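# Move deep-well plate into plate washer carrier

## Task

Carry the deep-well plate from the shelved bench by the door to the plate washer's carrier on the shelved bench by the window. Set it down lying flat on the carrier's floor, within the corner stops, with its labelled short edge toward the carrier end marked A1. The plate must never touch the floor, and the robot must not tip over or finish leaning. At the end the robot must have released the plate and backed away, so the plate stays in place without the robot's help.

## Robot and tools

ROBOT. A Hello Robot Stretch 4 with one arm: an omni-wheel base, a lift that rides up a mast, an arm that telescopes straight forward, a three-joint wrist (yaw, pitch, roll) and a two-finger gripper. It stands about 1.6 m tall; the base rim lies within 0.23 m of the base origin. Loose objects may occasionally get a brief shove from outside.

FRAMES. Base frame: origin on the floor under the base centre, x ahead, y to the left, z up. hand_pose is reported in this frame and marks a point between the open fingertips; with all wrist joints at 0 its axes line up with the base frame. Its printed value may be slightly off. The odometry frame is where the base frame was when the scene began. base_odometry is integrated from wheel turns only (slip is counted as travel); its heading runs -3.142 to 3.142, left positive.

execute_actions. Arguments: "actions", a list holding one action or none (empty just reports state and images), and "cameras", a list of names from head_camera, head_left_camera, head_right_camera, wrist_camera, all (omitted, null or ["all"] gives every camera; [] gives none). An action contains "base", "joints", or both, optionally with "pace" and "contact_limits"; alternatively {"end_of_arm": "enable_torque"} on its own, which re-powers any wrist or gripper motor that shut itself off so it holds its current position. All motions in one action begin together.
- base: a single relative move measured from the base's last reported position, exactly one key: translate_m (metres, forward +, -2 to 2), strafe_m (metres, left +, -2 to 2), or rotate_rad (radians, counter-clockwise from above +, -3.2 to 3.2).
- joints: absolute targets, any subset by name: lift_m 0 to 1.2 m; arm_m 0 to 0.55 m extension; wrist_yaw_rad -1.134 to 4.276 (0 ahead, + left, 3.14 stowed back, above 3.4 the arm may obstruct); wrist_pitch_rad -1.117 to 4.259 (0 level, 1.57 pointing down); wrist_roll_rad -1.117 to 4.259 (0 fingers level, + turns clockwise viewed from behind); gripper_m -0.038 to 0.141 m fingertip gap (negative means fingers press together). Done tolerances: lift and arm ±0.004, yaw and roll ±0.02, pitch ±0.05, gripper ±0.004. Joint targets outside range are clipped and flagged; any other bad value or unknown key rejects the whole call with no motion. Joints or base omitted may still be driving toward an earlier target without the status showing it.
- pace: "slow", "default", "fast", "max"; base speeds 0.1/0.3/0.4/0.6 m/s and turn rates 1/2/3/4 rad/s, reduced when the lift is above 0.2 (down to 0.3 m/s and 1 rad/s at 1.2 m).
- contact_limits: {"arm_m": value} from 0 (gentlest) to 0.75 (firmest), default 0.5.
One action runs at most 15 s. If a call reports a stop, any later execute_actions, wait or finished_scene calls in the same reply are skipped.

wait: {"seconds": 0 to 10}; commands nothing and returns the same report as an empty action.

zoom_image: {"camera": name, "region": [x0, y0, x1, y1]} in pixels of that camera's most recent full image, origin top-left, at most 504 by 504.

finished_scene: {"scene": current scene number}; irreversible, reports success. The goal must already hold stably. Replying with no tool call ends everything.

RESULTS. base_status and joint_status: "done"; "off_target" (stopped short, may still push); "contact_stop_at_<key>" (blocked, target dropped, that part may go slack: a slack lift can sag under load, slack wheels can roll); "limit_stop_at_<name>" (e.g. tilt above 6 degrees makes lift, arm and wheels slack until the lean eases; own_body means a self-collision guard); "time_out"; "torque_fault" (wrist or gripper motor went limp; needs enable_torque). on_its_own lists uncommanded behaviour; "held at" is a target, not a position. lidar_m: 12 ranges in metres, 30-degree sectors starting straight ahead and going counter-clockwise (4th left, 7th behind, 10th right); "-" means nothing seen or closer than 0.25 m; it sees about 0.15 m up to robot height and misses glass, thin legs, much behind. wrist_depth_mm: 7x7 grid from top-left, median depth 100 to 2000 mm, "-" if unusable; the robot's own body appears. turned_by_wheels versus turned_by_imu differing by over ~0.1 rad suggests a hit or slip, and heading error of about their difference. base_tilt in degrees, forward and right positive, with a fixed bias up to ~1.5. motor_effort: percent of max, + toward higher joint values, peak in brackets (noisy); for wheel_0..2 + turns the base right. A rest effort outside range hints at contact or a load. The pictures line names the cameras in image order.

CAMERAS. head_camera (420x560 pinhole) atop the mast, looking forward and down; turn the base to aim it. head_left_camera and head_right_camera (420x672 fisheyes) beside it, steeper, showing base and arm. wrist_camera (616x392) behind the fingers, fingertips near the bottom of its view. Calibration gives K and T_world_to_cam (base frame to camera, metres); expect small errors, larger for the wrist camera.

GRIPPING. Command a gap smaller than the object's width; smaller squeezes harder and pulls it toward the wrist by up to a third of the shortfall. Readings don't confirm a grasp; a firm squeeze at a command of 0 or above shows in gripper effort. If fingertips jam on a surface, raise the lift.

CAUTIONS. To unfold the wrist at the start, send lift_m 0.4 with wrist_yaw_rad 0. Tilting the gripper up while rolled can trigger own-body stops. Never drive or turn carrying over 1 kg with arm_m above 0.2, especially fast; steady pushing or pulling, high grip or high contact limits can tip the robot. A level gripper holding over ~2 kg faults the wrist. Avoid drops, slams, hard pushes and letting the plate reach the floor. The robot holds its last command while you think. Shorter robot motion time is better.

Each tool is called after "Request:" by a JSON object that holds its "name" and its "arguments", one argument or row to a line.

## Session

Request:
{"name": "execute_actions", "arguments": {
  "actions": []
}}

Scene clock: 0.00 s.
base_odometry: x=+0.000 y=+0.000 heading=+0.000 (m, m, rad; odometry frame)
turned_by_wheels: +0.000 (rad since the last result)
turned_by_imu: +0.000 (rad since the last result)
base_tilt: forward=-1.1 right=+0.9 (deg)
lidar_m: 2.04 1.34 1.36 1.65 1.83 1.84 1.44 1.28 1.29 1.45 1.28 1.29
base_status: not commanded
joint_positions: lift_m=+0.202 arm_m=-0.001 wrist_yaw_rad=+3.116 wrist_pitch_rad=-0.006 wrist_roll_rad=+0.002 gripper_m=+0.057
joint_status: not commanded
motor_effort: lift_m=+20 arm_m=-1 wrist_yaw_rad=+2 wrist_pitch_rad=-7 wrist_roll_rad=-1 gripper_m=-5 wheel_0=+0 wheel_1=+0 wheel_2=+0 (%)
hand_pose: x=-0.1158 y=+0.0948 z=+0.3821 quat_wxyz=(+0.013, +0.003, +0.001, +1.000) (m; base frame)
wrist_depth_mm: - 145 - - - - - / - 141 - - - - - / - 119 165 - - - 1661 / - 134 202 - - - - / 141 1336 - - - - - / 1229 1397 221 1708 219 1708 1661 / 960 1025 976 162 976 1025 1078
pictures: head_camera, head_left_camera, head_right_camera, wrist_camera
Images, in order (width x height): head_camera 420x560, head_left_camera 420x672, head_right_camera 420x672, wrist_camera 616x392.

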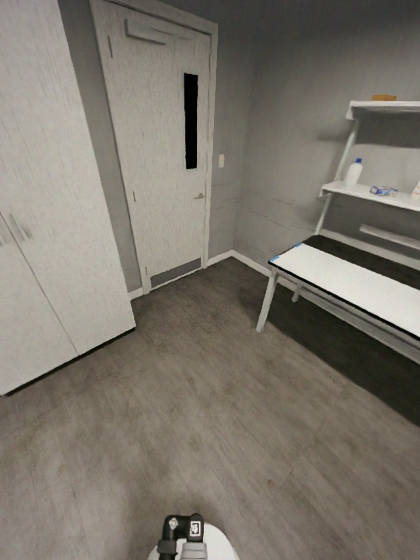

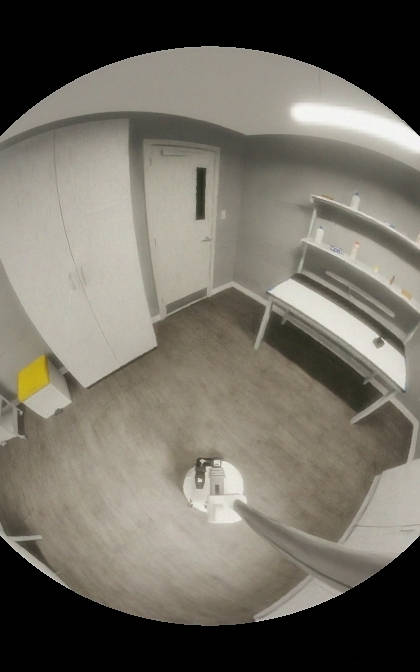

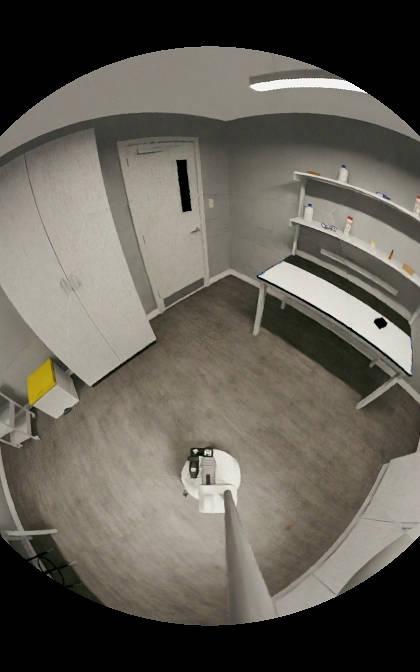

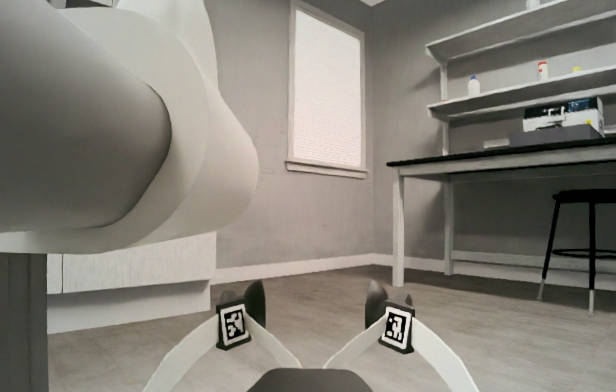

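Request:
{"name": "execute_actions", "arguments": {
  "actions": [
    {"base":{"rotate_rad":2.4},"joints":{"lift_m":0.8,"wrist_yaw_rad":0,"gripper_m":0.13}}
  ]
}}

Scene clock: 6.03 s.
base_odometry: x=+0.000 y=+0.000 heading=+2.400 (m, m, rad; odometry frame)
turned_by_wheels: +2.400 (rad since the last result)
turned_by_imu: +2.376 (rad since the last result)
base_tilt: forward=-1.1 right=+0.8 (deg)
lidar_m: 1.81 1.98 1.28 1.26 1.37 1.31 1.27 1.40 1.39 1.36 1.56 1.92
base_status: done
joint_positions: lift_m=+0.800 arm_m=-0.001 wrist_yaw_rad=+0.000 wrist_pitch_rad=-0.006 wrist_roll_rad=+0.002 gripper_m=+0.130
joint_status: all done
motor_effort: lift_m=+24(25) arm_m=-1(1) wrist_yaw_rad=+1(6) wrist_pitch_rad=-6(7) wrist_roll_rad=-2(2) gripper_m=+0(1) wheel_0=-1(8) wheel_1=+0(9) wheel_2=-1(8) (%)
hand_pose: x=+0.4589 y=-0.0873 z=+0.9795 quat_wxyz=(+1.000, +0.001, -0.003, +0.000) (m; base frame)
wrist_depth_mm: - - - - - - - / - - - - - - - / - - - - - - - / - - - - - - - / - - 1983 1983 - - - / - - 1708 - - - - / - - - 151 - - -
pictures: head_camera, head_left_camera, head_right_camera, wrist_camera
camera_calibration (this result's frames):
wrist_camera: T_world_to_cam=[[0.0174842, -0.999823, 0.00697572, -0.0986797], [0.0363514, -0.00633652, -0.999319, 1.03385], [0.999186, 0.0177259, 0.0362342, -0.270649], [0, 0, 0, 1]] pos_world=[0.234572, -0.0873137, 1.04364]
Images, in order (width x height): head_camera 420x560, head_left_camera 420x672, head_right_camera 420x672, wrist_camera 616x392.

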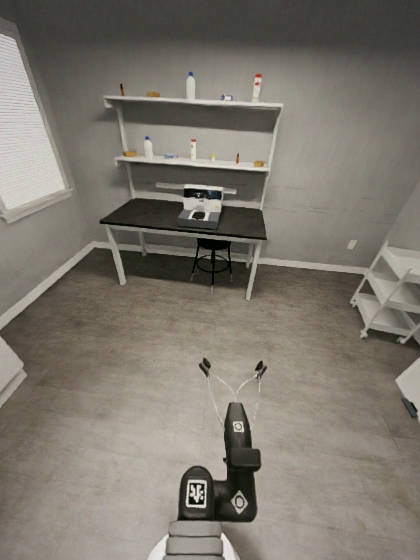

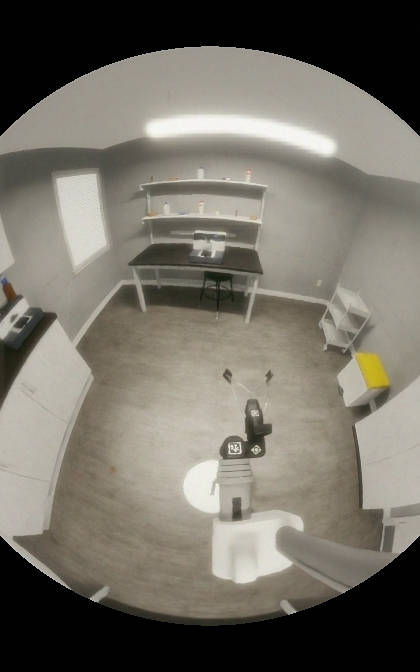

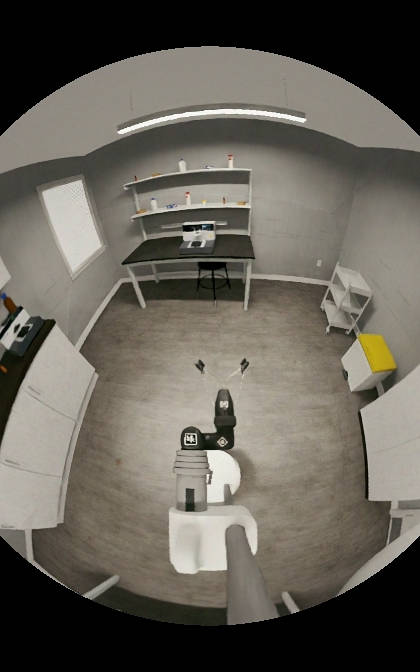

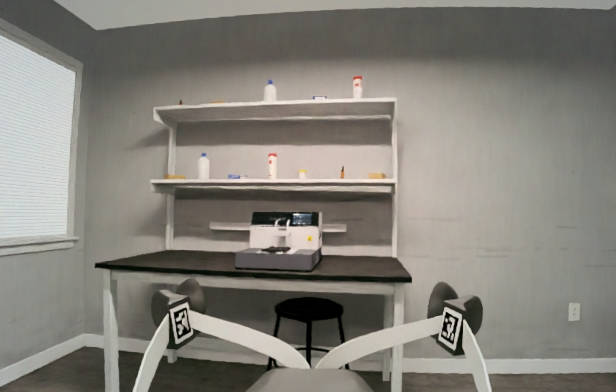

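Request:
{"name": "zoom_image", "arguments": {
  "camera": "head_camera",
  "region": [160,170,240,240]
}}

Request:
{"name": "execute_actions", "arguments": {
  "actions": [
    {"base":{"rotate_rad":3.08},"joints":{"lift_m":0.9,"wrist_pitch_rad":0.6}}
  ],
  "cameras": ["head_camera","wrist_camera"]
}}

Region (160, 170, 240, 240) of head_camera's 420x560 image, scaled by 6.300, with more detail than that image has; it fills the top 441 rows of this view, and the rest is white.

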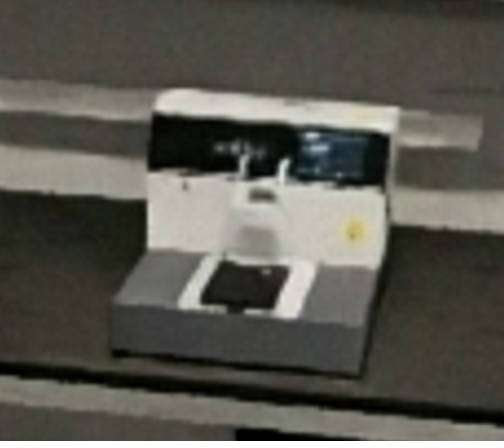

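Scene clock: 14.37 s.
base_odometry: x=+0.000 y=+0.000 heading=-0.804 (m, m, rad; odometry frame)
turned_by_wheels: +3.080 (rad since the last result)
turned_by_imu: +3.049 (rad since the last result)
base_tilt: forward=-1.1 right=+1.0 (deg)
lidar_m: 1.27 1.35 1.39 1.33 1.44 1.99 1.85 1.97 1.33 1.29 1.35 1.33
base_status: done
joint_positions: lift_m=+0.900 arm_m=-0.001 wrist_yaw_rad=+0.000 wrist_pitch_rad=+0.602 wrist_roll_rad=+0.002 gripper_m=+0.130
joint_status: all done
motor_effort: lift_m=+23(21) arm_m=-1(1) wrist_yaw_rad=+1(1) wrist_pitch_rad=-4(5) wrist_roll_rad=-3(1) gripper_m=+3(0) wheel_0=-2(7) wheel_1=-1(5) wheel_2=-1(8) (%)
hand_pose: x=+0.4082 y=-0.0874 z=+0.9146 quat_wxyz=(+0.955, +0.001, +0.296, +0.000) (m; base frame)
wrist_depth_mm: 1808 1756 1756 1708 1708 1661 1661 / 1983 1255 1255 1205 1182 1229 1708 / - - - - - - 1863 / - - - - 1983 1983 - / 1661 1618 1708 1661 1661 1618 1661 / 1366 1366 1336 1366 1397 1336 1366 / 1182 1182 1160 152 1160 1160 1182
pictures: head_camera, wrist_camera
camera_calibration (this result's frames):
wrist_camera: T_world_to_cam=[[0.0181467, -0.999827, -0.00405244, -0.0876033], [-0.540669, -0.0064035, -0.841211, 1.06177], [0.84104, 0.0174562, -0.540692, 0.374559], [0, 0, 0, 1]] pos_world=[0.260637, -0.0873274, 1.09534]
Images, in order (width x height): head_camera 420x560, wrist_camera 616x392.

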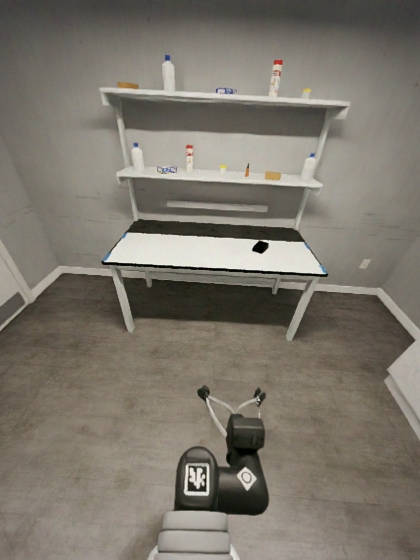

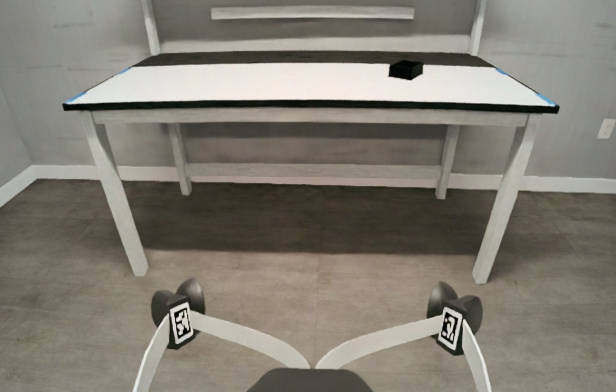

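Request:
{"name": "execute_actions", "arguments": {
  "actions": [
    {"base":{"translate_m":0.8},"joints":{"lift_m":1.0,"wrist_pitch_rad":0.8}}
  ],
  "cameras": []
}}

Request:
{"name": "execute_actions", "arguments": {
  "actions": [
    {"base":{"strafe_m":-0.32}}
  ],
  "cameras": ["head_camera","wrist_camera"]
}}

Request:
{"name": "zoom_image", "arguments": {
  "camera": "wrist_camera",
  "region": [180,40,480,300]
}}

Scene clock: 22.93 s.
base_odometry: x=+0.555 y=-0.576 heading=-0.804 (m, m, rad; odometry frame)
turned_by_wheels: +0.000 (rad since the last result)
turned_by_imu: +0.000 (rad since the last result)
base_tilt: forward=-1.0 right=+1.2 (deg)
lidar_m: 0.48 0.53 0.71 1.38 1.41 2.02 3.44 1.79 1.35 1.31 0.69 0.51
base_status: done
joint_positions: lift_m=+1.000 arm_m=-0.001 wrist_yaw_rad=+0.000 wrist_pitch_rad=+0.801 wrist_roll_rad=+0.002 gripper_m=+0.130
joint_status: all done
motor_effort: lift_m=+23(25) arm_m=-1(1) wrist_yaw_rad=+1(2) wrist_pitch_rad=-3(4) wrist_roll_rad=-2(1) gripper_m=+2(2) wheel_0=+1(7) wheel_1=+0(4) wheel_2=+2(9) (%)
hand_pose: x=+0.3711 y=-0.0874 z=+0.9707 quat_wxyz=(+0.921, +0.001, +0.390, +0.000) (m; base frame)
wrist_depth_mm: 1042 1060 1060 1025 1008 1008 991 / 931 904 891 866 891 866 891 / 715 723 707 707 707 661 707 / 603 603 603 597 591 591 585 / 512 517 512 517 508 504 500 / 1255 477 462 473 459 452 462 / 1160 1160 1138 152 1118 1098 1138
pictures: none
No camera images: the call's "cameras" was empty. Leave "cameras" out to get every camera's image.

Scene clock: 25.33 s.
base_odometry: x=+0.325 y=-0.798 heading=-0.803 (m, m, rad; odometry frame)
turned_by_wheels: +0.000 (rad since the last result)
turned_by_imu: +0.000 (rad since the last result)
base_tilt: forward=-1.1 right=+1.0 (deg)
lidar_m: 0.47 0.48 0.71 1.69 1.73 2.48 2.89 1.37 1.04 1.01 0.67 0.50
base_status: done
joint_positions: lift_m=+1.000 arm_m=-0.001 wrist_yaw_rad=+0.000 wrist_pitch_rad=+0.802 wrist_roll_rad=+0.002 gripper_m=+0.130
joint_status: not commanded
motor_effort: lift_m=+22(23) arm_m=-1(1) wrist_yaw_rad=+1(2) wrist_pitch_rad=-3(6) wrist_roll_rad=-2(1) gripper_m=-1(0) wheel_0=+0(8) wheel_1=+2(10) wheel_2=+1(1) (%)
hand_pose: x=+0.3711 y=-0.0874 z=+0.9707 quat_wxyz=(+0.921, +0.001, +0.390, +0.000) (m; base frame)
wrist_depth_mm: 1060 1042 1042 1025 991 960 976 / 946 904 891 891 878 960 1060 / 732 715 715 654 699 715 1182 / 603 597 597 597 591 585 627 / 517 512 512 517 504 508 500 / 1205 473 459 473 455 455 462 / 1182 1138 1160 151 1118 654 1118
pictures: head_camera, wrist_camera
camera_calibration (this result's frames):
wrist_camera: T_world_to_cam=[[0.0169397, -0.999828, -0.00755377, -0.0828678], [-0.696888, -0.006389, -0.717151, 1.02638], [0.71698, 0.0174125, -0.696877, 0.633759], [0, 0, 0, 1]] pos_world=[0.262287, -0.0873313, 1.1771]
Images, in order (width x height): head_camera 420x560, wrist_camera 616x392.

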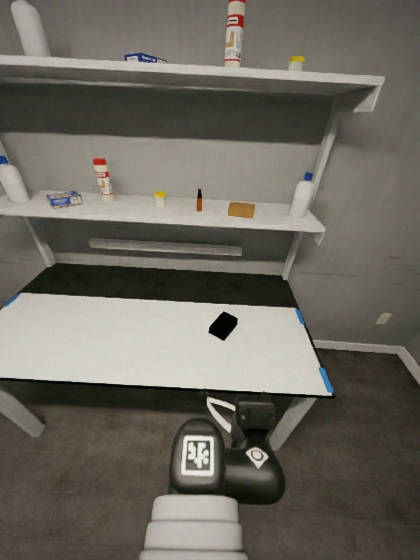

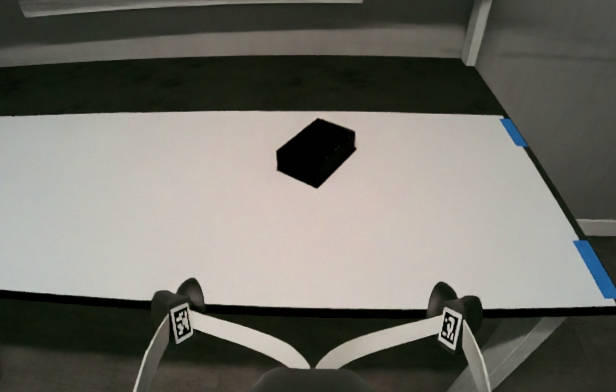

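Region (180, 40, 480, 300) of wrist_camera's 616x392 image, scaled by 1.680; it fills the top 437 rows of this view, and the rest is white.

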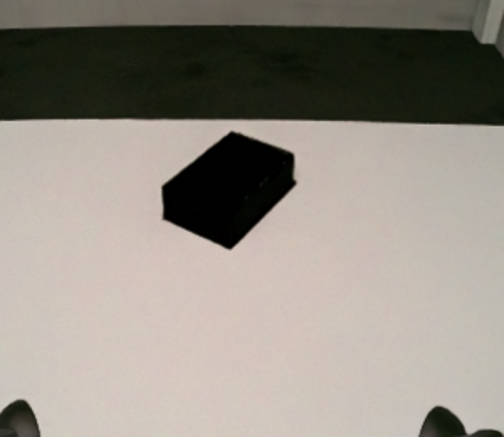

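Request:
{"name": "execute_actions", "arguments": {
  "actions": [
    {"base":{"translate_m":0.15},"joints":{"lift_m":1.08,"arm_m":0.47,"wrist_pitch_rad":1.57,"wrist_roll_rad":0.59,"gripper_m":0.14}}
  ],
  "cameras": ["head_camera","wrist_camera"]
}}

Scene clock: 33.70 s.
base_odometry: x=+0.429 y=-0.906 heading=-0.803 (m, m, rad; odometry frame)
turned_by_wheels: +0.000 (rad since the last result)
turned_by_imu: -0.001 (rad since the last result)
base_tilt: forward=-1.0 right=+0.9 (deg)
lidar_m: 0.32 0.34 0.47 1.73 1.73 2.47 3.52 1.39 1.05 1.00 0.46 0.33
base_status: done
joint_positions: lift_m=+1.080 arm_m=+0.469 wrist_yaw_rad=+0.000 wrist_pitch_rad=+1.570 wrist_roll_rad=+0.590 gripper_m=+0.140
joint_status: all done
motor_effort: lift_m=+24(23) arm_m=+6(5) wrist_yaw_rad=+1(2) wrist_pitch_rad=+1(4) wrist_roll_rad=+0(4) gripper_m=+2(2) wheel_0=+1(6) wheel_1=+0(8) wheel_2=-1(9) (%)
hand_pose: x=+0.6401 y=-0.0874 z=+0.9694 quat_wxyz=(+0.677, +0.206, +0.676, -0.205) (m; base frame)
wrist_depth_mm: 445 449 439 442 439 433 430 / 445 442 439 439 433 433 427 / 442 439 439 436 433 430 427 / 439 436 433 430 430 427 424 / 436 433 433 421 424 424 421 / 433 430 427 413 424 415 418 / 433 427 427 154 418 418 415
pictures: head_camera, wrist_camera
camera_calibration (this result's frames):
wrist_camera: T_world_to_cam=[[-0.548176, -0.836176, -0.0176906, 0.298435], [-0.835593, 0.548457, -0.0312925, 0.685384], [0.0358686, -0.00237165, -0.999354, 1.16737], [0, 0, 0, 1]] pos_world=[0.694425, -0.123591, 1.19334]
Images, in order (width x height): head_camera 420x560, wrist_camera 616x392.

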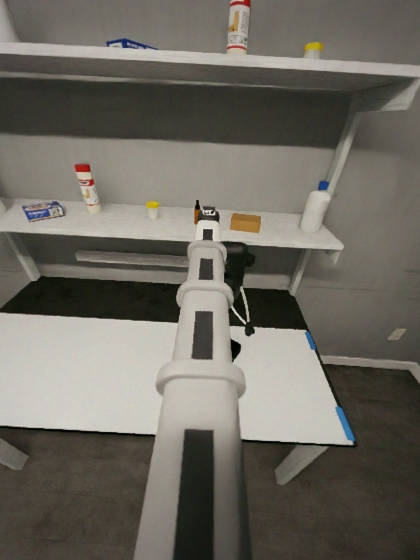

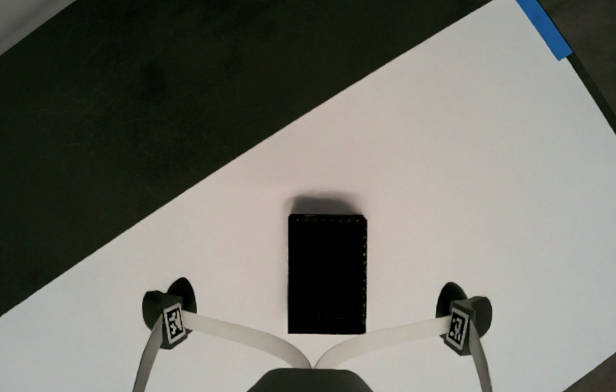

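Request:
{"name": "execute_actions", "arguments": {
  "actions": [
    {"base":{"strafe_m":-0.008},"joints":{"lift_m":0.93}}
  ],
  "cameras": ["head_right_camera","wrist_camera"]
}}

Scene clock: 37.67 s.
base_odometry: x=+0.423 y=-0.912 heading=-0.803 (m, m, rad; odometry frame)
turned_by_wheels: +0.000 (rad since the last result)
turned_by_imu: -0.001 (rad since the last result)
base_tilt: forward=-1.0 right=+1.0 (deg)
lidar_m: 0.32 0.33 0.49 1.75 1.72 2.49 3.49 1.38 1.04 0.98 0.47 0.36
base_status: done
joint_positions: lift_m=+0.930 arm_m=+0.469 wrist_yaw_rad=+0.000 wrist_pitch_rad=+1.570 wrist_roll_rad=+0.590 gripper_m=+0.140
joint_status: all done
motor_effort: lift_m=+15(20) arm_m=+6(6) wrist_yaw_rad=+1(1) wrist_pitch_rad=+1(1) wrist_roll_rad=+0(1) gripper_m=-2(1) wheel_0=-1(6) wheel_1=+1(4) wheel_2=+0(2) (%)
hand_pose: x=+0.6401 y=-0.0874 z=+0.8201 quat_wxyz=(+0.677, +0.206, +0.676, -0.205) (m; base frame)
wrist_depth_mm: 293 291 289 286 283 282 281 / 290 287 287 283 282 281 279 / 287 287 285 282 279 279 277 / 287 283 283 279 279 277 276 / 285 282 279 243 276 276 274 / 282 281 277 242 265 272 272 / 279 279 276 154 263 272 271
pictures: head_right_camera, wrist_camera
camera_calibration (this result's frames):
wrist_camera: T_world_to_cam=[[-0.548177, -0.836175, -0.0176902, 0.295797], [-0.835593, 0.548457, -0.0312919, 0.680717], [0.0358678, -0.00237165, -0.999354, 1.01822], [0, 0, 0, 1]] pos_world=[0.694429, -0.123591, 1.0441]
Images, in order (width x height): head_right_camera 420x672, wrist_camera 616x392.

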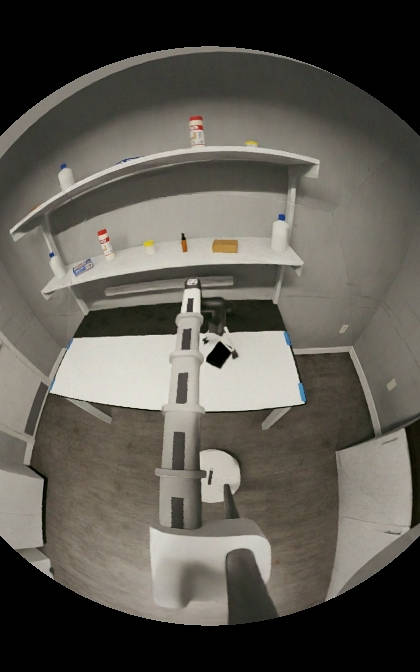

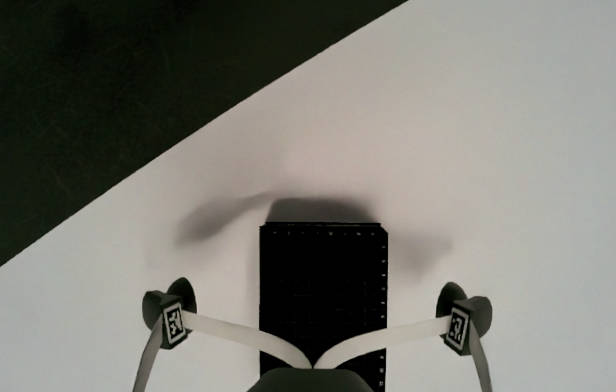

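Request:
{"name": "execute_actions", "arguments": {
  "actions": [
    {"joints":{"lift_m":0.895,"arm_m":0.458}}
  ],
  "cameras": []
}}

Request:
{"name": "execute_actions", "arguments": {
  "actions": [
    {"joints":{"gripper_m":0.04}}
  ],
  "cameras": ["wrist_camera"]
}}

Request:
{"name": "execute_actions", "arguments": {
  "actions": [
    {"joints":{"lift_m":1.1,"arm_m":0.1,"wrist_roll_rad":0}}
  ]
}}

Scene clock: 41.80 s.
base_odometry: x=+0.423 y=-0.912 heading=-0.803 (m, m, rad; odometry frame)
turned_by_wheels: +0.000 (rad since the last result)
turned_by_imu: -0.001 (rad since the last result)
base_tilt: forward=-1.1 right=+1.2 (deg)
lidar_m: 0.32 0.34 0.47 1.75 1.74 2.49 3.50 1.37 1.04 1.00 0.47 0.33
base_status: not commanded
joint_positions: lift_m=+0.895 arm_m=+0.459 wrist_yaw_rad=+0.000 wrist_pitch_rad=+1.570 wrist_roll_rad=+0.590 gripper_m=+0.140
joint_status: all done
motor_effort: lift_m=+15(9) arm_m=-6(7) wrist_yaw_rad=+1(1) wrist_pitch_rad=+1(3) wrist_roll_rad=+0(0) gripper_m=+0(2) wheel_0=-1(1) wheel_1=+1(1) wheel_2=+0(0) (%)
hand_pose: x=+0.6302 y=-0.0874 z=+0.7851 quat_wxyz=(+0.677, +0.206, +0.676, -0.205) (m; base frame)
wrist_depth_mm: 257 254 252 250 248 246 245 / 254 253 250 248 247 246 245 / 253 250 248 246 246 244 243 / 250 249 247 245 244 242 240 / 248 247 245 213 242 241 239 / 246 244 212 215 224 237 238 / 245 244 243 155 225 237 236
pictures: none
No camera images: the call's "cameras" was empty. Leave "cameras" out to get every camera's image.

Scene clock: 43.80 s.
base_odometry: x=+0.423 y=-0.912 heading=-0.803 (m, m, rad; odometry frame)
turned_by_wheels: +0.000 (rad since the last result)
turned_by_imu: +0.000 (rad since the last result)
base_tilt: forward=-1.0 right=+1.0 (deg)
lidar_m: 0.33 0.35 0.48 1.74 1.73 2.47 3.52 1.38 1.03 0.99 0.47 0.35
base_status: not commanded
joint_positions: lift_m=+0.895 arm_m=+0.459 wrist_yaw_rad=+0.000 wrist_pitch_rad=+1.570 wrist_roll_rad=+0.590 gripper_m=+0.040
joint_status: all done
motor_effort: lift_m=+15(15) arm_m=-6(6) wrist_yaw_rad=+1(1) wrist_pitch_rad=-1(2) wrist_roll_rad=+0(1) gripper_m=-22(23) wheel_0=-1(1) wheel_1=+1(1) wheel_2=+0(0) (%)
hand_pose: x=+0.6303 y=-0.0874 z=+0.7851 quat_wxyz=(+0.677, +0.206, +0.676, -0.205) (m; base frame)
wrist_depth_mm: 256 255 253 248 249 247 245 / 253 252 249 249 248 245 245 / 253 250 249 247 245 244 243 / 250 248 247 245 244 243 241 / 249 247 245 198 228 240 239 / 246 245 195 198 196 239 238 / 245 244 224 193 187 236 237
pictures: wrist_camera
camera_calibration (this result's frames):
wrist_camera: T_world_to_cam=[[-0.548234, -0.836136, -0.0177683, 0.289874], [-0.835549, 0.548517, -0.0314109, 0.671454], [0.03601, -0.00237422, -0.999349, 0.983503], [0, 0, 0, 1]] pos_world=[0.684536, -0.123595, 1.0091]
Images, in order (width x height): wrist_camera 616x392.

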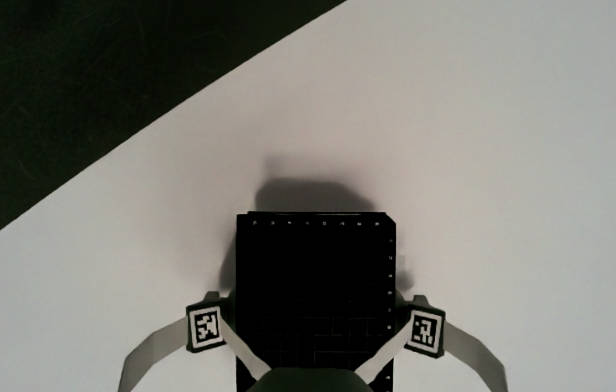

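Scene clock: 45.97 s.
base_odometry: x=+0.423 y=-0.912 heading=-0.803 (m, m, rad; odometry frame)
turned_by_wheels: +0.000 (rad since the last result)
turned_by_imu: +0.000 (rad since the last result)
base_tilt: forward=-1.0 right=+1.0 (deg)
lidar_m: 0.31 0.35 0.48 1.74 1.75 2.48 3.50 1.38 1.04 1.01 0.48 0.34
base_status: not commanded
joint_positions: lift_m=+1.100 arm_m=+0.101 wrist_yaw_rad=+0.000 wrist_pitch_rad=+1.570 wrist_roll_rad=+0.000 gripper_m=+0.040
joint_status: all done
motor_effort: lift_m=+25(26) arm_m=-6(8) wrist_yaw_rad=+2(1) wrist_pitch_rad=-2(2) wrist_roll_rad=-2(6) gripper_m=-22(22) wheel_0=-1(1) wheel_1=+1(1) wheel_2=+0(0) (%)
hand_pose: x=+0.2721 y=-0.0874 z=+0.9893 quat_wxyz=(+0.707, +0.000, +0.707, +0.000) (m; base frame)
wrist_depth_mm: 473 469 462 462 459 449 449 / 469 466 459 455 455 449 452 / 466 462 459 449 449 445 445 / 462 462 455 452 449 445 442 / 1255 1255 1229 198 229 1205 1205 / 1229 1229 195 199 196 1182 1182 / 1229 1229 603 192 187 1205 1182
pictures: head_camera, head_left_camera, head_right_camera, wrist_camera
camera_calibration (this result's frames):
wrist_camera: T_world_to_cam=[[0.00872723, -0.999815, -0.0171644, -0.0693188], [-0.999482, -0.00818985, -0.0311325, 0.37427], [0.0309862, 0.0174272, -0.999368, 1.20359], [0, 0, 0, 1]] pos_world=[0.337386, -0.0872161, 1.2133]
Images, in order (width x height): head_camera 420x560, head_left_camera 420x672, head_right_camera 420x672, wrist_camera 616x392.

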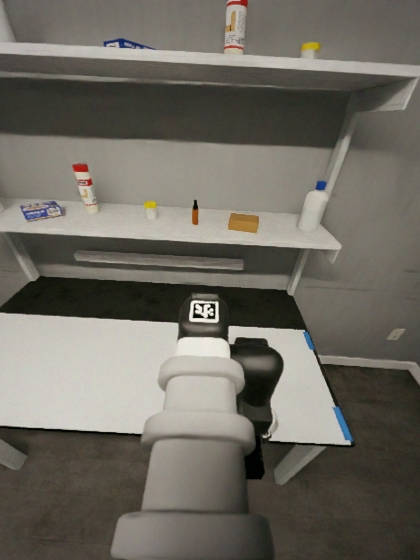

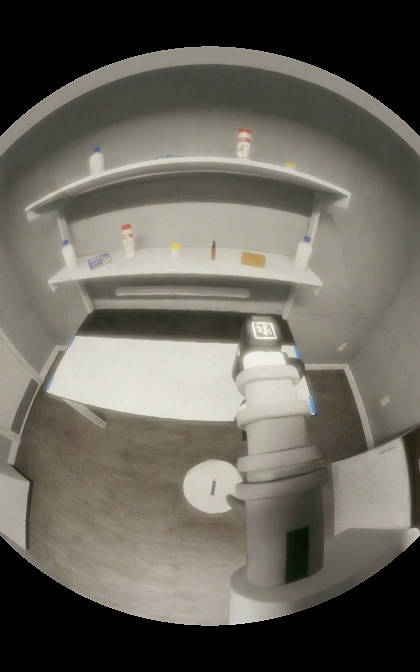

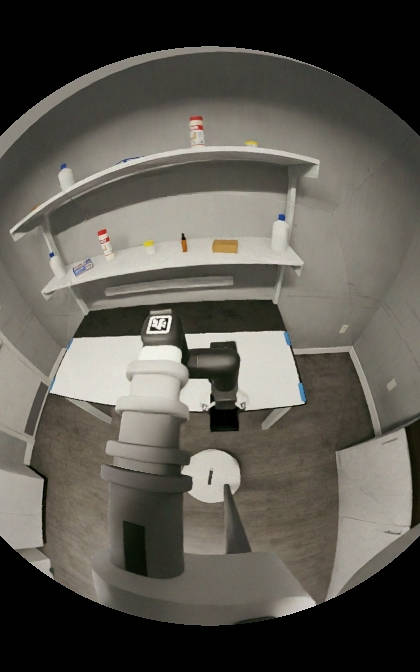

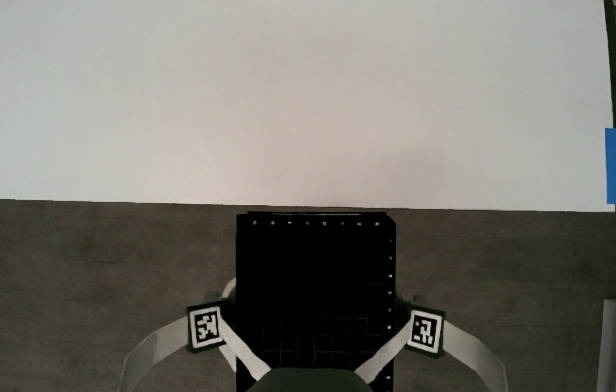

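Request:
{"name": "execute_actions", "arguments": {
  "actions": [
    {"base":{"translate_m":-2.0}}
  ],
  "cameras": []
}}

Request:
{"name": "execute_actions", "arguments": {
  "actions": [
    {"base":{"rotate_rad":3.19}}
  ],
  "cameras": ["head_camera","head_right_camera"]
}}

Scene clock: 57.23 s.
base_odometry: x=-0.965 y=+0.528 heading=-0.804 (m, m, rad; odometry frame)
turned_by_wheels: +0.000 (rad since the last result)
turned_by_imu: -0.004 (rad since the last result)
base_tilt: forward=-1.0 right=+1.1 (deg)
lidar_m: 2.31 2.43 1.85 1.72 1.75 0.83 0.80 0.87 1.60 0.96 0.97 1.37
base_status: done
joint_positions: lift_m=+1.100 arm_m=+0.101 wrist_yaw_rad=+0.000 wrist_pitch_rad=+1.570 wrist_roll_rad=+0.000 gripper_m=+0.040
joint_status: not commanded
motor_effort: lift_m=+24(24) arm_m=-6(6) wrist_yaw_rad=+2(2) wrist_pitch_rad=-1(1) wrist_roll_rad=-2(3) gripper_m=-25(23) wheel_0=+0(5) wheel_1=-1(5) wheel_2=+0(9) (%)
hand_pose: x=+0.2721 y=-0.0874 z=+0.9894 quat_wxyz=(+0.707, +0.000, +0.707, +0.000) (m; base frame)
wrist_depth_mm: 1281 1281 1255 1255 1255 1229 1205 / 1308 1255 1281 1255 1229 1229 1229 / 1281 1255 1255 1229 1229 1205 1205 / 1281 1229 1229 1229 1229 1205 1205 / 1255 1229 1281 198 229 1205 1205 / 1229 1255 195 198 197 1205 1205 / 1205 1205 603 193 187 1182 1182
pictures: none
No camera images: the call's "cameras" was empty. Leave "cameras" out to get every camera's image.

Scene clock: 60.97 s.
base_odometry: x=-0.965 y=+0.528 heading=+2.386 (m, m, rad; odometry frame)
turned_by_wheels: +3.189 (rad since the last result)
turned_by_imu: +3.158 (rad since the last result)
base_tilt: forward=-1.2 right=+1.1 (deg)
lidar_m: 0.80 0.87 1.55 0.96 0.98 1.48 2.37 2.29 1.80 1.74 1.06 0.83
base_status: done
joint_positions: lift_m=+1.100 arm_m=+0.101 wrist_yaw_rad=+0.000 wrist_pitch_rad=+1.570 wrist_roll_rad=+0.000 gripper_m=+0.040
joint_status: not commanded
motor_effort: lift_m=+23(24) arm_m=-6(6) wrist_yaw_rad=+1(2) wrist_pitch_rad=+2(0) wrist_roll_rad=-2(3) gripper_m=-21(24) wheel_0=-3(5) wheel_1=-1(6) wheel_2=-2(7) (%)
hand_pose: x=+0.2722 y=-0.0874 z=+0.9895 quat_wxyz=(+0.707, +0.000, +0.707, +0.000) (m; base frame)
wrist_depth_mm: 1281 1255 1281 1229 1229 1229 991 / 1281 1255 1255 1255 1229 1205 1229 / 1281 1281 1255 1255 1229 1229 1205 / 1281 1255 1229 1229 1205 1229 1205 / 1255 1255 1229 198 228 1205 1205 / 1229 1255 195 199 197 1182 1182 / 1205 1229 603 193 188 1182 1160
pictures: head_camera, head_right_camera
Images, in order (width x height): head_camera 420x560, head_right_camera 420x672.

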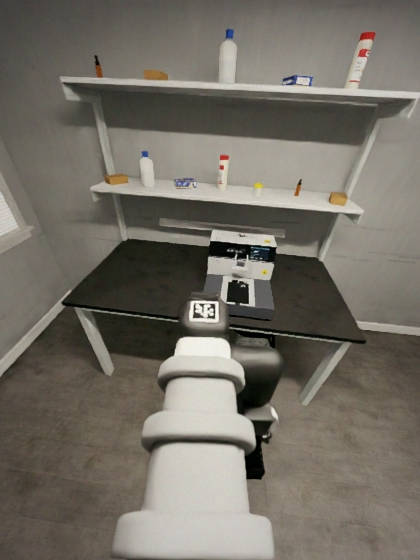

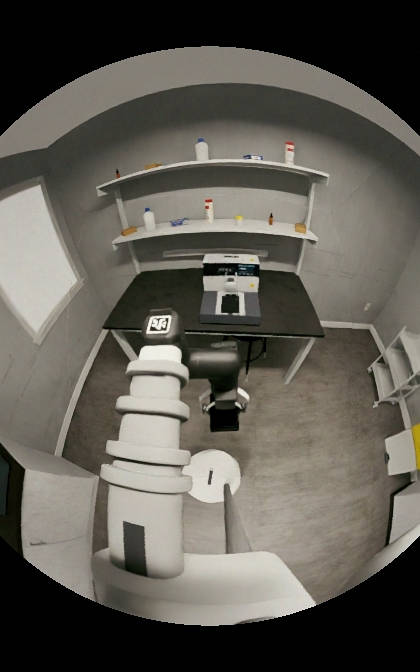

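Request:
{"name": "zoom_image", "arguments": {
  "camera": "head_camera",
  "region": [190,220,300,330]
}}

Request:
{"name": "execute_actions", "arguments": {
  "actions": [
    {"base":{"rotate_rad":-0.05},"joints":{"lift_m":1.17}}
  ],
  "cameras": []
}}

Request:
{"name": "execute_actions", "arguments": {
  "actions": [
    {"base":{"translate_m":0.38},"joints":{"arm_m":0.3}}
  ]
}}

Region (190, 220, 300, 330) of head_camera's 420x560 image, scaled by 4.582, with more detail than that image has.

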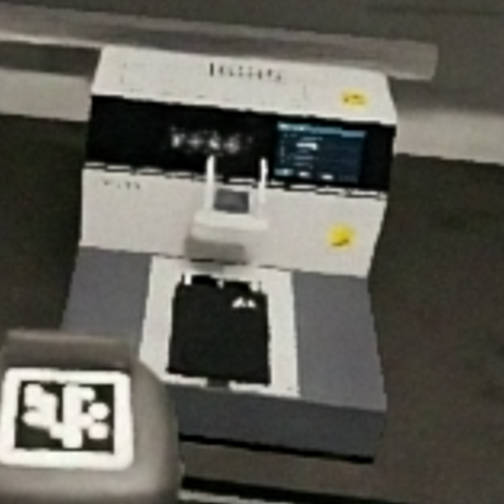

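Scene clock: 64.40 s.
base_odometry: x=-0.965 y=+0.528 heading=+2.336 (m, m, rad; odometry frame)
turned_by_wheels: -0.050 (rad since the last result)
turned_by_imu: -0.050 (rad since the last result)
base_tilt: forward=-1.2 right=+1.1 (deg)
lidar_m: 0.80 0.86 1.57 0.94 0.96 1.38 3.03 2.46 1.85 1.75 1.77 0.82
base_status: done
joint_positions: lift_m=+1.170 arm_m=+0.101 wrist_yaw_rad=+0.000 wrist_pitch_rad=+1.570 wrist_roll_rad=+0.000 gripper_m=+0.040
joint_status: all done
motor_effort: lift_m=+24(26) arm_m=-6(6) wrist_yaw_rad=+1(1) wrist_pitch_rad=-1(4) wrist_roll_rad=-1(3) gripper_m=-25(22) wheel_0=+2(3) wheel_1=-1(4) wheel_2=+1(3) (%)
hand_pose: x=+0.2722 y=-0.0874 z=+1.0593 quat_wxyz=(+0.707, +0.000, +0.707, +0.000) (m; base frame)
wrist_depth_mm: 1336 1336 1308 1336 1336 1308 1308 / 1366 1366 1336 1308 1281 1281 1281 / 1366 1336 1336 1336 1281 1255 1281 / 1336 1308 1308 1308 1308 1308 1255 / 1336 1336 1281 198 229 1308 1205 / 1336 1336 195 198 197 1255 1255 / 1308 1308 750 192 187 1255 1255
pictures: none
No camera images: the call's "cameras" was empty. Leave "cameras" out to get every camera's image.

Scene clock: 67.17 s.
base_odometry: x=-1.228 y=+0.802 heading=+2.336 (m, m, rad; odometry frame)
turned_by_wheels: +0.000 (rad since the last result)
turned_by_imu: +0.000 (rad since the last result)
base_tilt: forward=-1.2 right=+1.1 (deg)
lidar_m: 0.40 0.45 0.63 1.50 1.10 1.35 3.52 2.38 1.82 1.69 0.58 0.42
base_status: done
joint_positions: lift_m=+1.170 arm_m=+0.299 wrist_yaw_rad=+0.000 wrist_pitch_rad=+1.570 wrist_roll_rad=+0.000 gripper_m=+0.040
joint_status: all done
motor_effort: lift_m=+24(24) arm_m=+6(7) wrist_yaw_rad=+1(2) wrist_pitch_rad=+0(2) wrist_roll_rad=-2(3) gripper_m=-21(23) wheel_0=+0(6) wheel_1=+1(9) wheel_2=+2(11) (%)
hand_pose: x=+0.4702 y=-0.0874 z=+1.0593 quat_wxyz=(+0.707, +0.000, +0.707, +0.000) (m; base frame)
wrist_depth_mm: 544 539 410 375 347 351 521 / 549 539 449 449 439 442 517 / 539 535 449 430 439 442 517 / 535 535 445 427 436 439 512 / 530 530 517 198 228 508 512 / 1308 1308 195 198 197 1281 1281 / 1308 1308 640 196 187 1255 1255
pictures: head_camera, head_left_camera, head_right_camera, wrist_camera
camera_calibration (this result's frames):
wrist_camera: T_world_to_cam=[[0.00904462, -0.999812, -0.0171619, -0.0699968], [-0.999471, -0.00850249, -0.0314038, 0.574642], [0.031252, 0.0174369, -0.999359, 1.26731], [0, 0, 0, 1]] pos_world=[0.535365, -0.0871956, 1.28334]
Images, in order (width x height): head_camera 420x560, head_left_camera 420x672, head_right_camera 420x672, wrist_camera 616x392.

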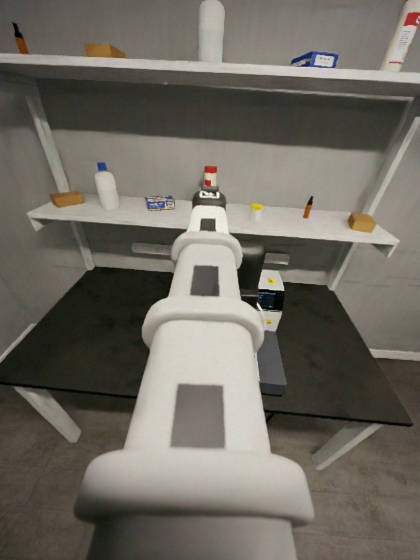

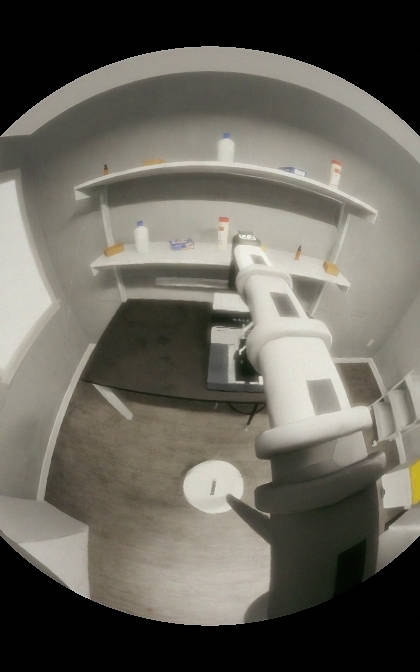

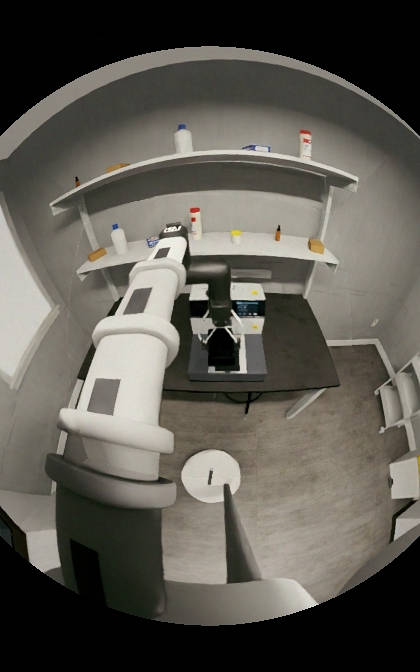

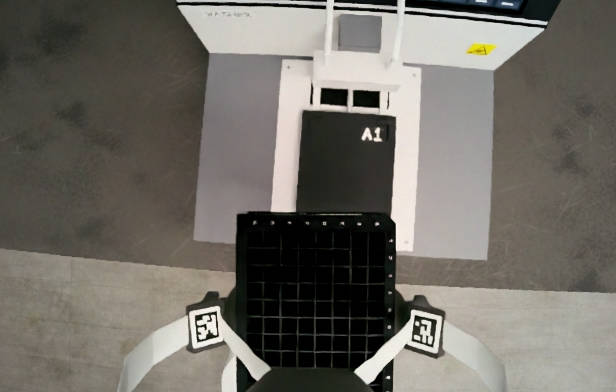

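Request:
{"name": "execute_actions", "arguments": {
  "actions": [
    {"base":{"strafe_m":-0.034},"joints":{"arm_m":0.375,"wrist_roll_rad":0.06,"lift_m":1.03}}
  ],
  "cameras": ["wrist_camera","head_right_camera"]
}}

Scene clock: 73.70 s.
base_odometry: x=-1.204 y=+0.826 heading=+2.336 (m, m, rad; odometry frame)
turned_by_wheels: +0.000 (rad since the last result)
turned_by_imu: -0.001 (rad since the last result)
base_tilt: forward=-1.2 right=+1.0 (deg)
lidar_m: 0.41 0.46 0.65 1.53 1.13 1.38 3.50 2.36 1.77 1.66 0.58 0.42
base_status: done
joint_positions: lift_m=+1.030 arm_m=+0.374 wrist_yaw_rad=+0.000 wrist_pitch_rad=+1.570 wrist_roll_rad=+0.060 gripper_m=+0.040
joint_status: all done
motor_effort: lift_m=+15(22) arm_m=+6(7) wrist_yaw_rad=+2(1) wrist_pitch_rad=+0(2) wrist_roll_rad=-1(1) gripper_m=-24(22) wheel_0=+0(9) wheel_1=+0(6) wheel_2=+1(0) (%)
hand_pose: x=+0.5451 y=-0.0874 z=+0.9201 quat_wxyz=(+0.707, +0.021, +0.706, -0.021) (m; base frame)
wrist_depth_mm: 224 222 219 198 218 219 - / 394 307 294 208 289 297 379 / 394 306 306 286 300 298 373 / 392 304 301 286 297 296 375 / 387 303 300 198 228 294 370 / 387 300 195 198 196 293 370 / 387 342 253 193 187 290 366
pictures: head_right_camera, wrist_camera
camera_calibration (this result's frames):
wrist_camera: T_world_to_cam=[[-0.0503094, -0.998585, -0.0172121, -0.040557], [-0.998216, 0.0508308, -0.0313324, 0.649628], [0.032163, 0.015605, -0.999361, 1.12512], [0, 0, 0, 1]] pos_world=[0.610241, -0.0910782, 1.14406]
Images, in order (width x height): head_right_camera 420x672, wrist_camera 616x392.

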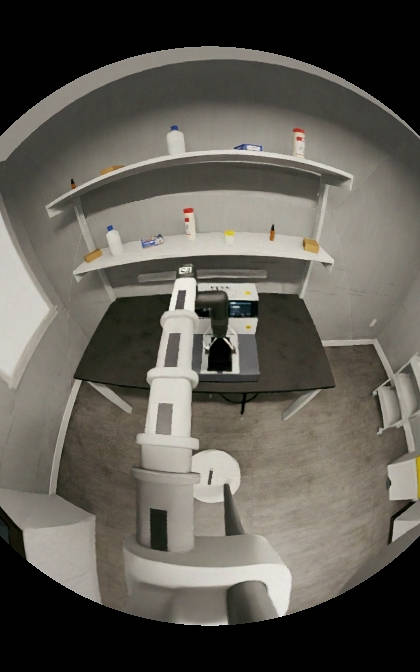

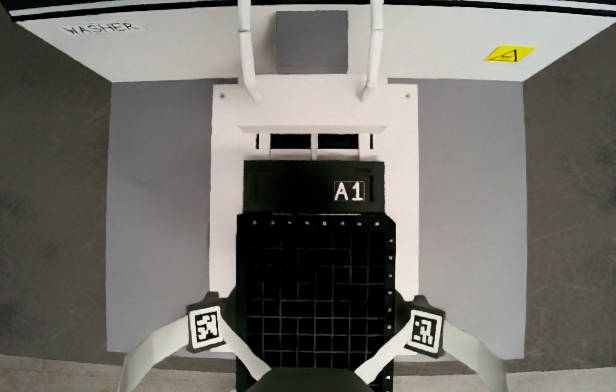

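Request:
{"name": "zoom_image", "arguments": {
  "camera": "wrist_camera",
  "region": [220,130,420,260]
}}

Region (220, 130, 420, 260) of wrist_camera's 616x392 image, scaled by 2.520; it fills the top 328 rows of this view, and the rest is white.

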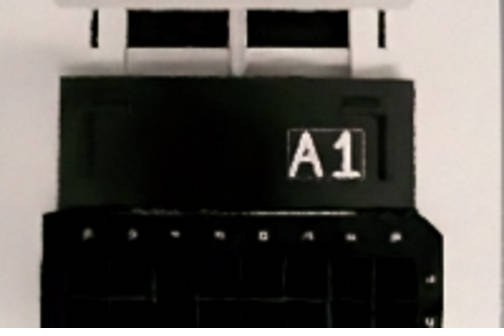

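Request:
{"name": "execute_actions", "arguments": {
  "actions": [
    {"joints":{"arm_m":0.397,"lift_m":1.0}}
  ],
  "cameras": ["wrist_camera"]
}}

Request:
{"name": "zoom_image", "arguments": {
  "camera": "wrist_camera",
  "region": [200,150,440,310]
}}

Scene clock: 79.60 s.
base_odometry: x=-1.204 y=+0.826 heading=+2.336 (m, m, rad; odometry frame)
turned_by_wheels: +0.000 (rad since the last result)
turned_by_imu: -0.001 (rad since the last result)
base_tilt: forward=-1.1 right=+1.1 (deg)
lidar_m: 0.42 0.45 0.65 1.54 1.13 1.38 3.49 2.37 1.79 1.65 0.56 0.43
base_status: not commanded
joint_positions: lift_m=+1.000 arm_m=+0.396 wrist_yaw_rad=+0.000 wrist_pitch_rad=+1.570 wrist_roll_rad=+0.060 gripper_m=+0.040
joint_status: all done
motor_effort: lift_m=+15(18) arm_m=+6(6) wrist_yaw_rad=+1(1) wrist_pitch_rad=-1(1) wrist_roll_rad=+0(0) gripper_m=-22(24) wheel_0=+0(0) wheel_1=+0(0) wheel_2=+0(0) (%)
hand_pose: x=+0.5671 y=-0.0874 z=+0.8901 quat_wxyz=(+0.707, +0.021, +0.706, -0.021) (m; base frame)
wrist_depth_mm: 178 178 175 167 174 175 - / 362 254 236 167 233 248 255 / 362 276 272 178 198 268 306 / 359 274 272 256 268 266 304 / 357 272 271 198 229 264 303 / 355 272 195 198 196 264 262 / 353 270 236 193 187 260 260
pictures: wrist_camera
camera_calibration (this result's frames):
wrist_camera: T_world_to_cam=[[-0.0503309, -0.998584, -0.0172129, -0.0399545], [-0.998214, 0.0508526, -0.0313482, 0.670644], [0.0321791, 0.0156043, -0.99936, 1.09442], [0, 0, 0, 1]] pos_world=[0.632218, -0.0910796, 1.11405]
Images, in order (width x height): wrist_camera 616x392.

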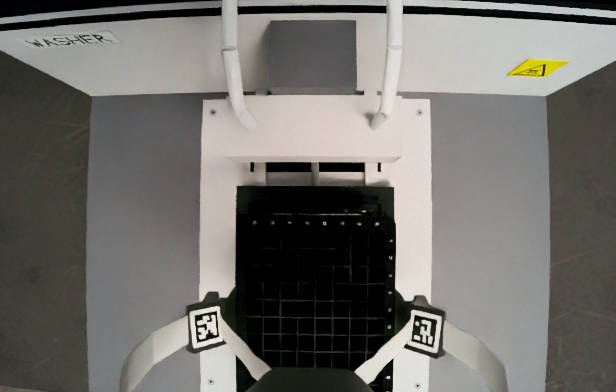

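Region (200, 150, 440, 310) of wrist_camera's 616x392 image, scaled by 2.100.

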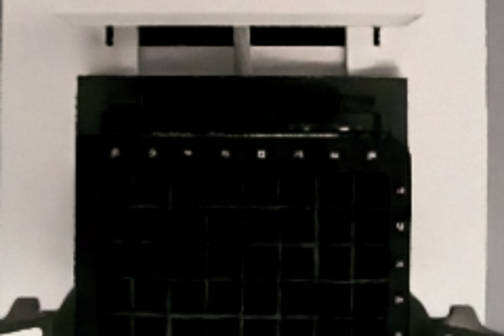

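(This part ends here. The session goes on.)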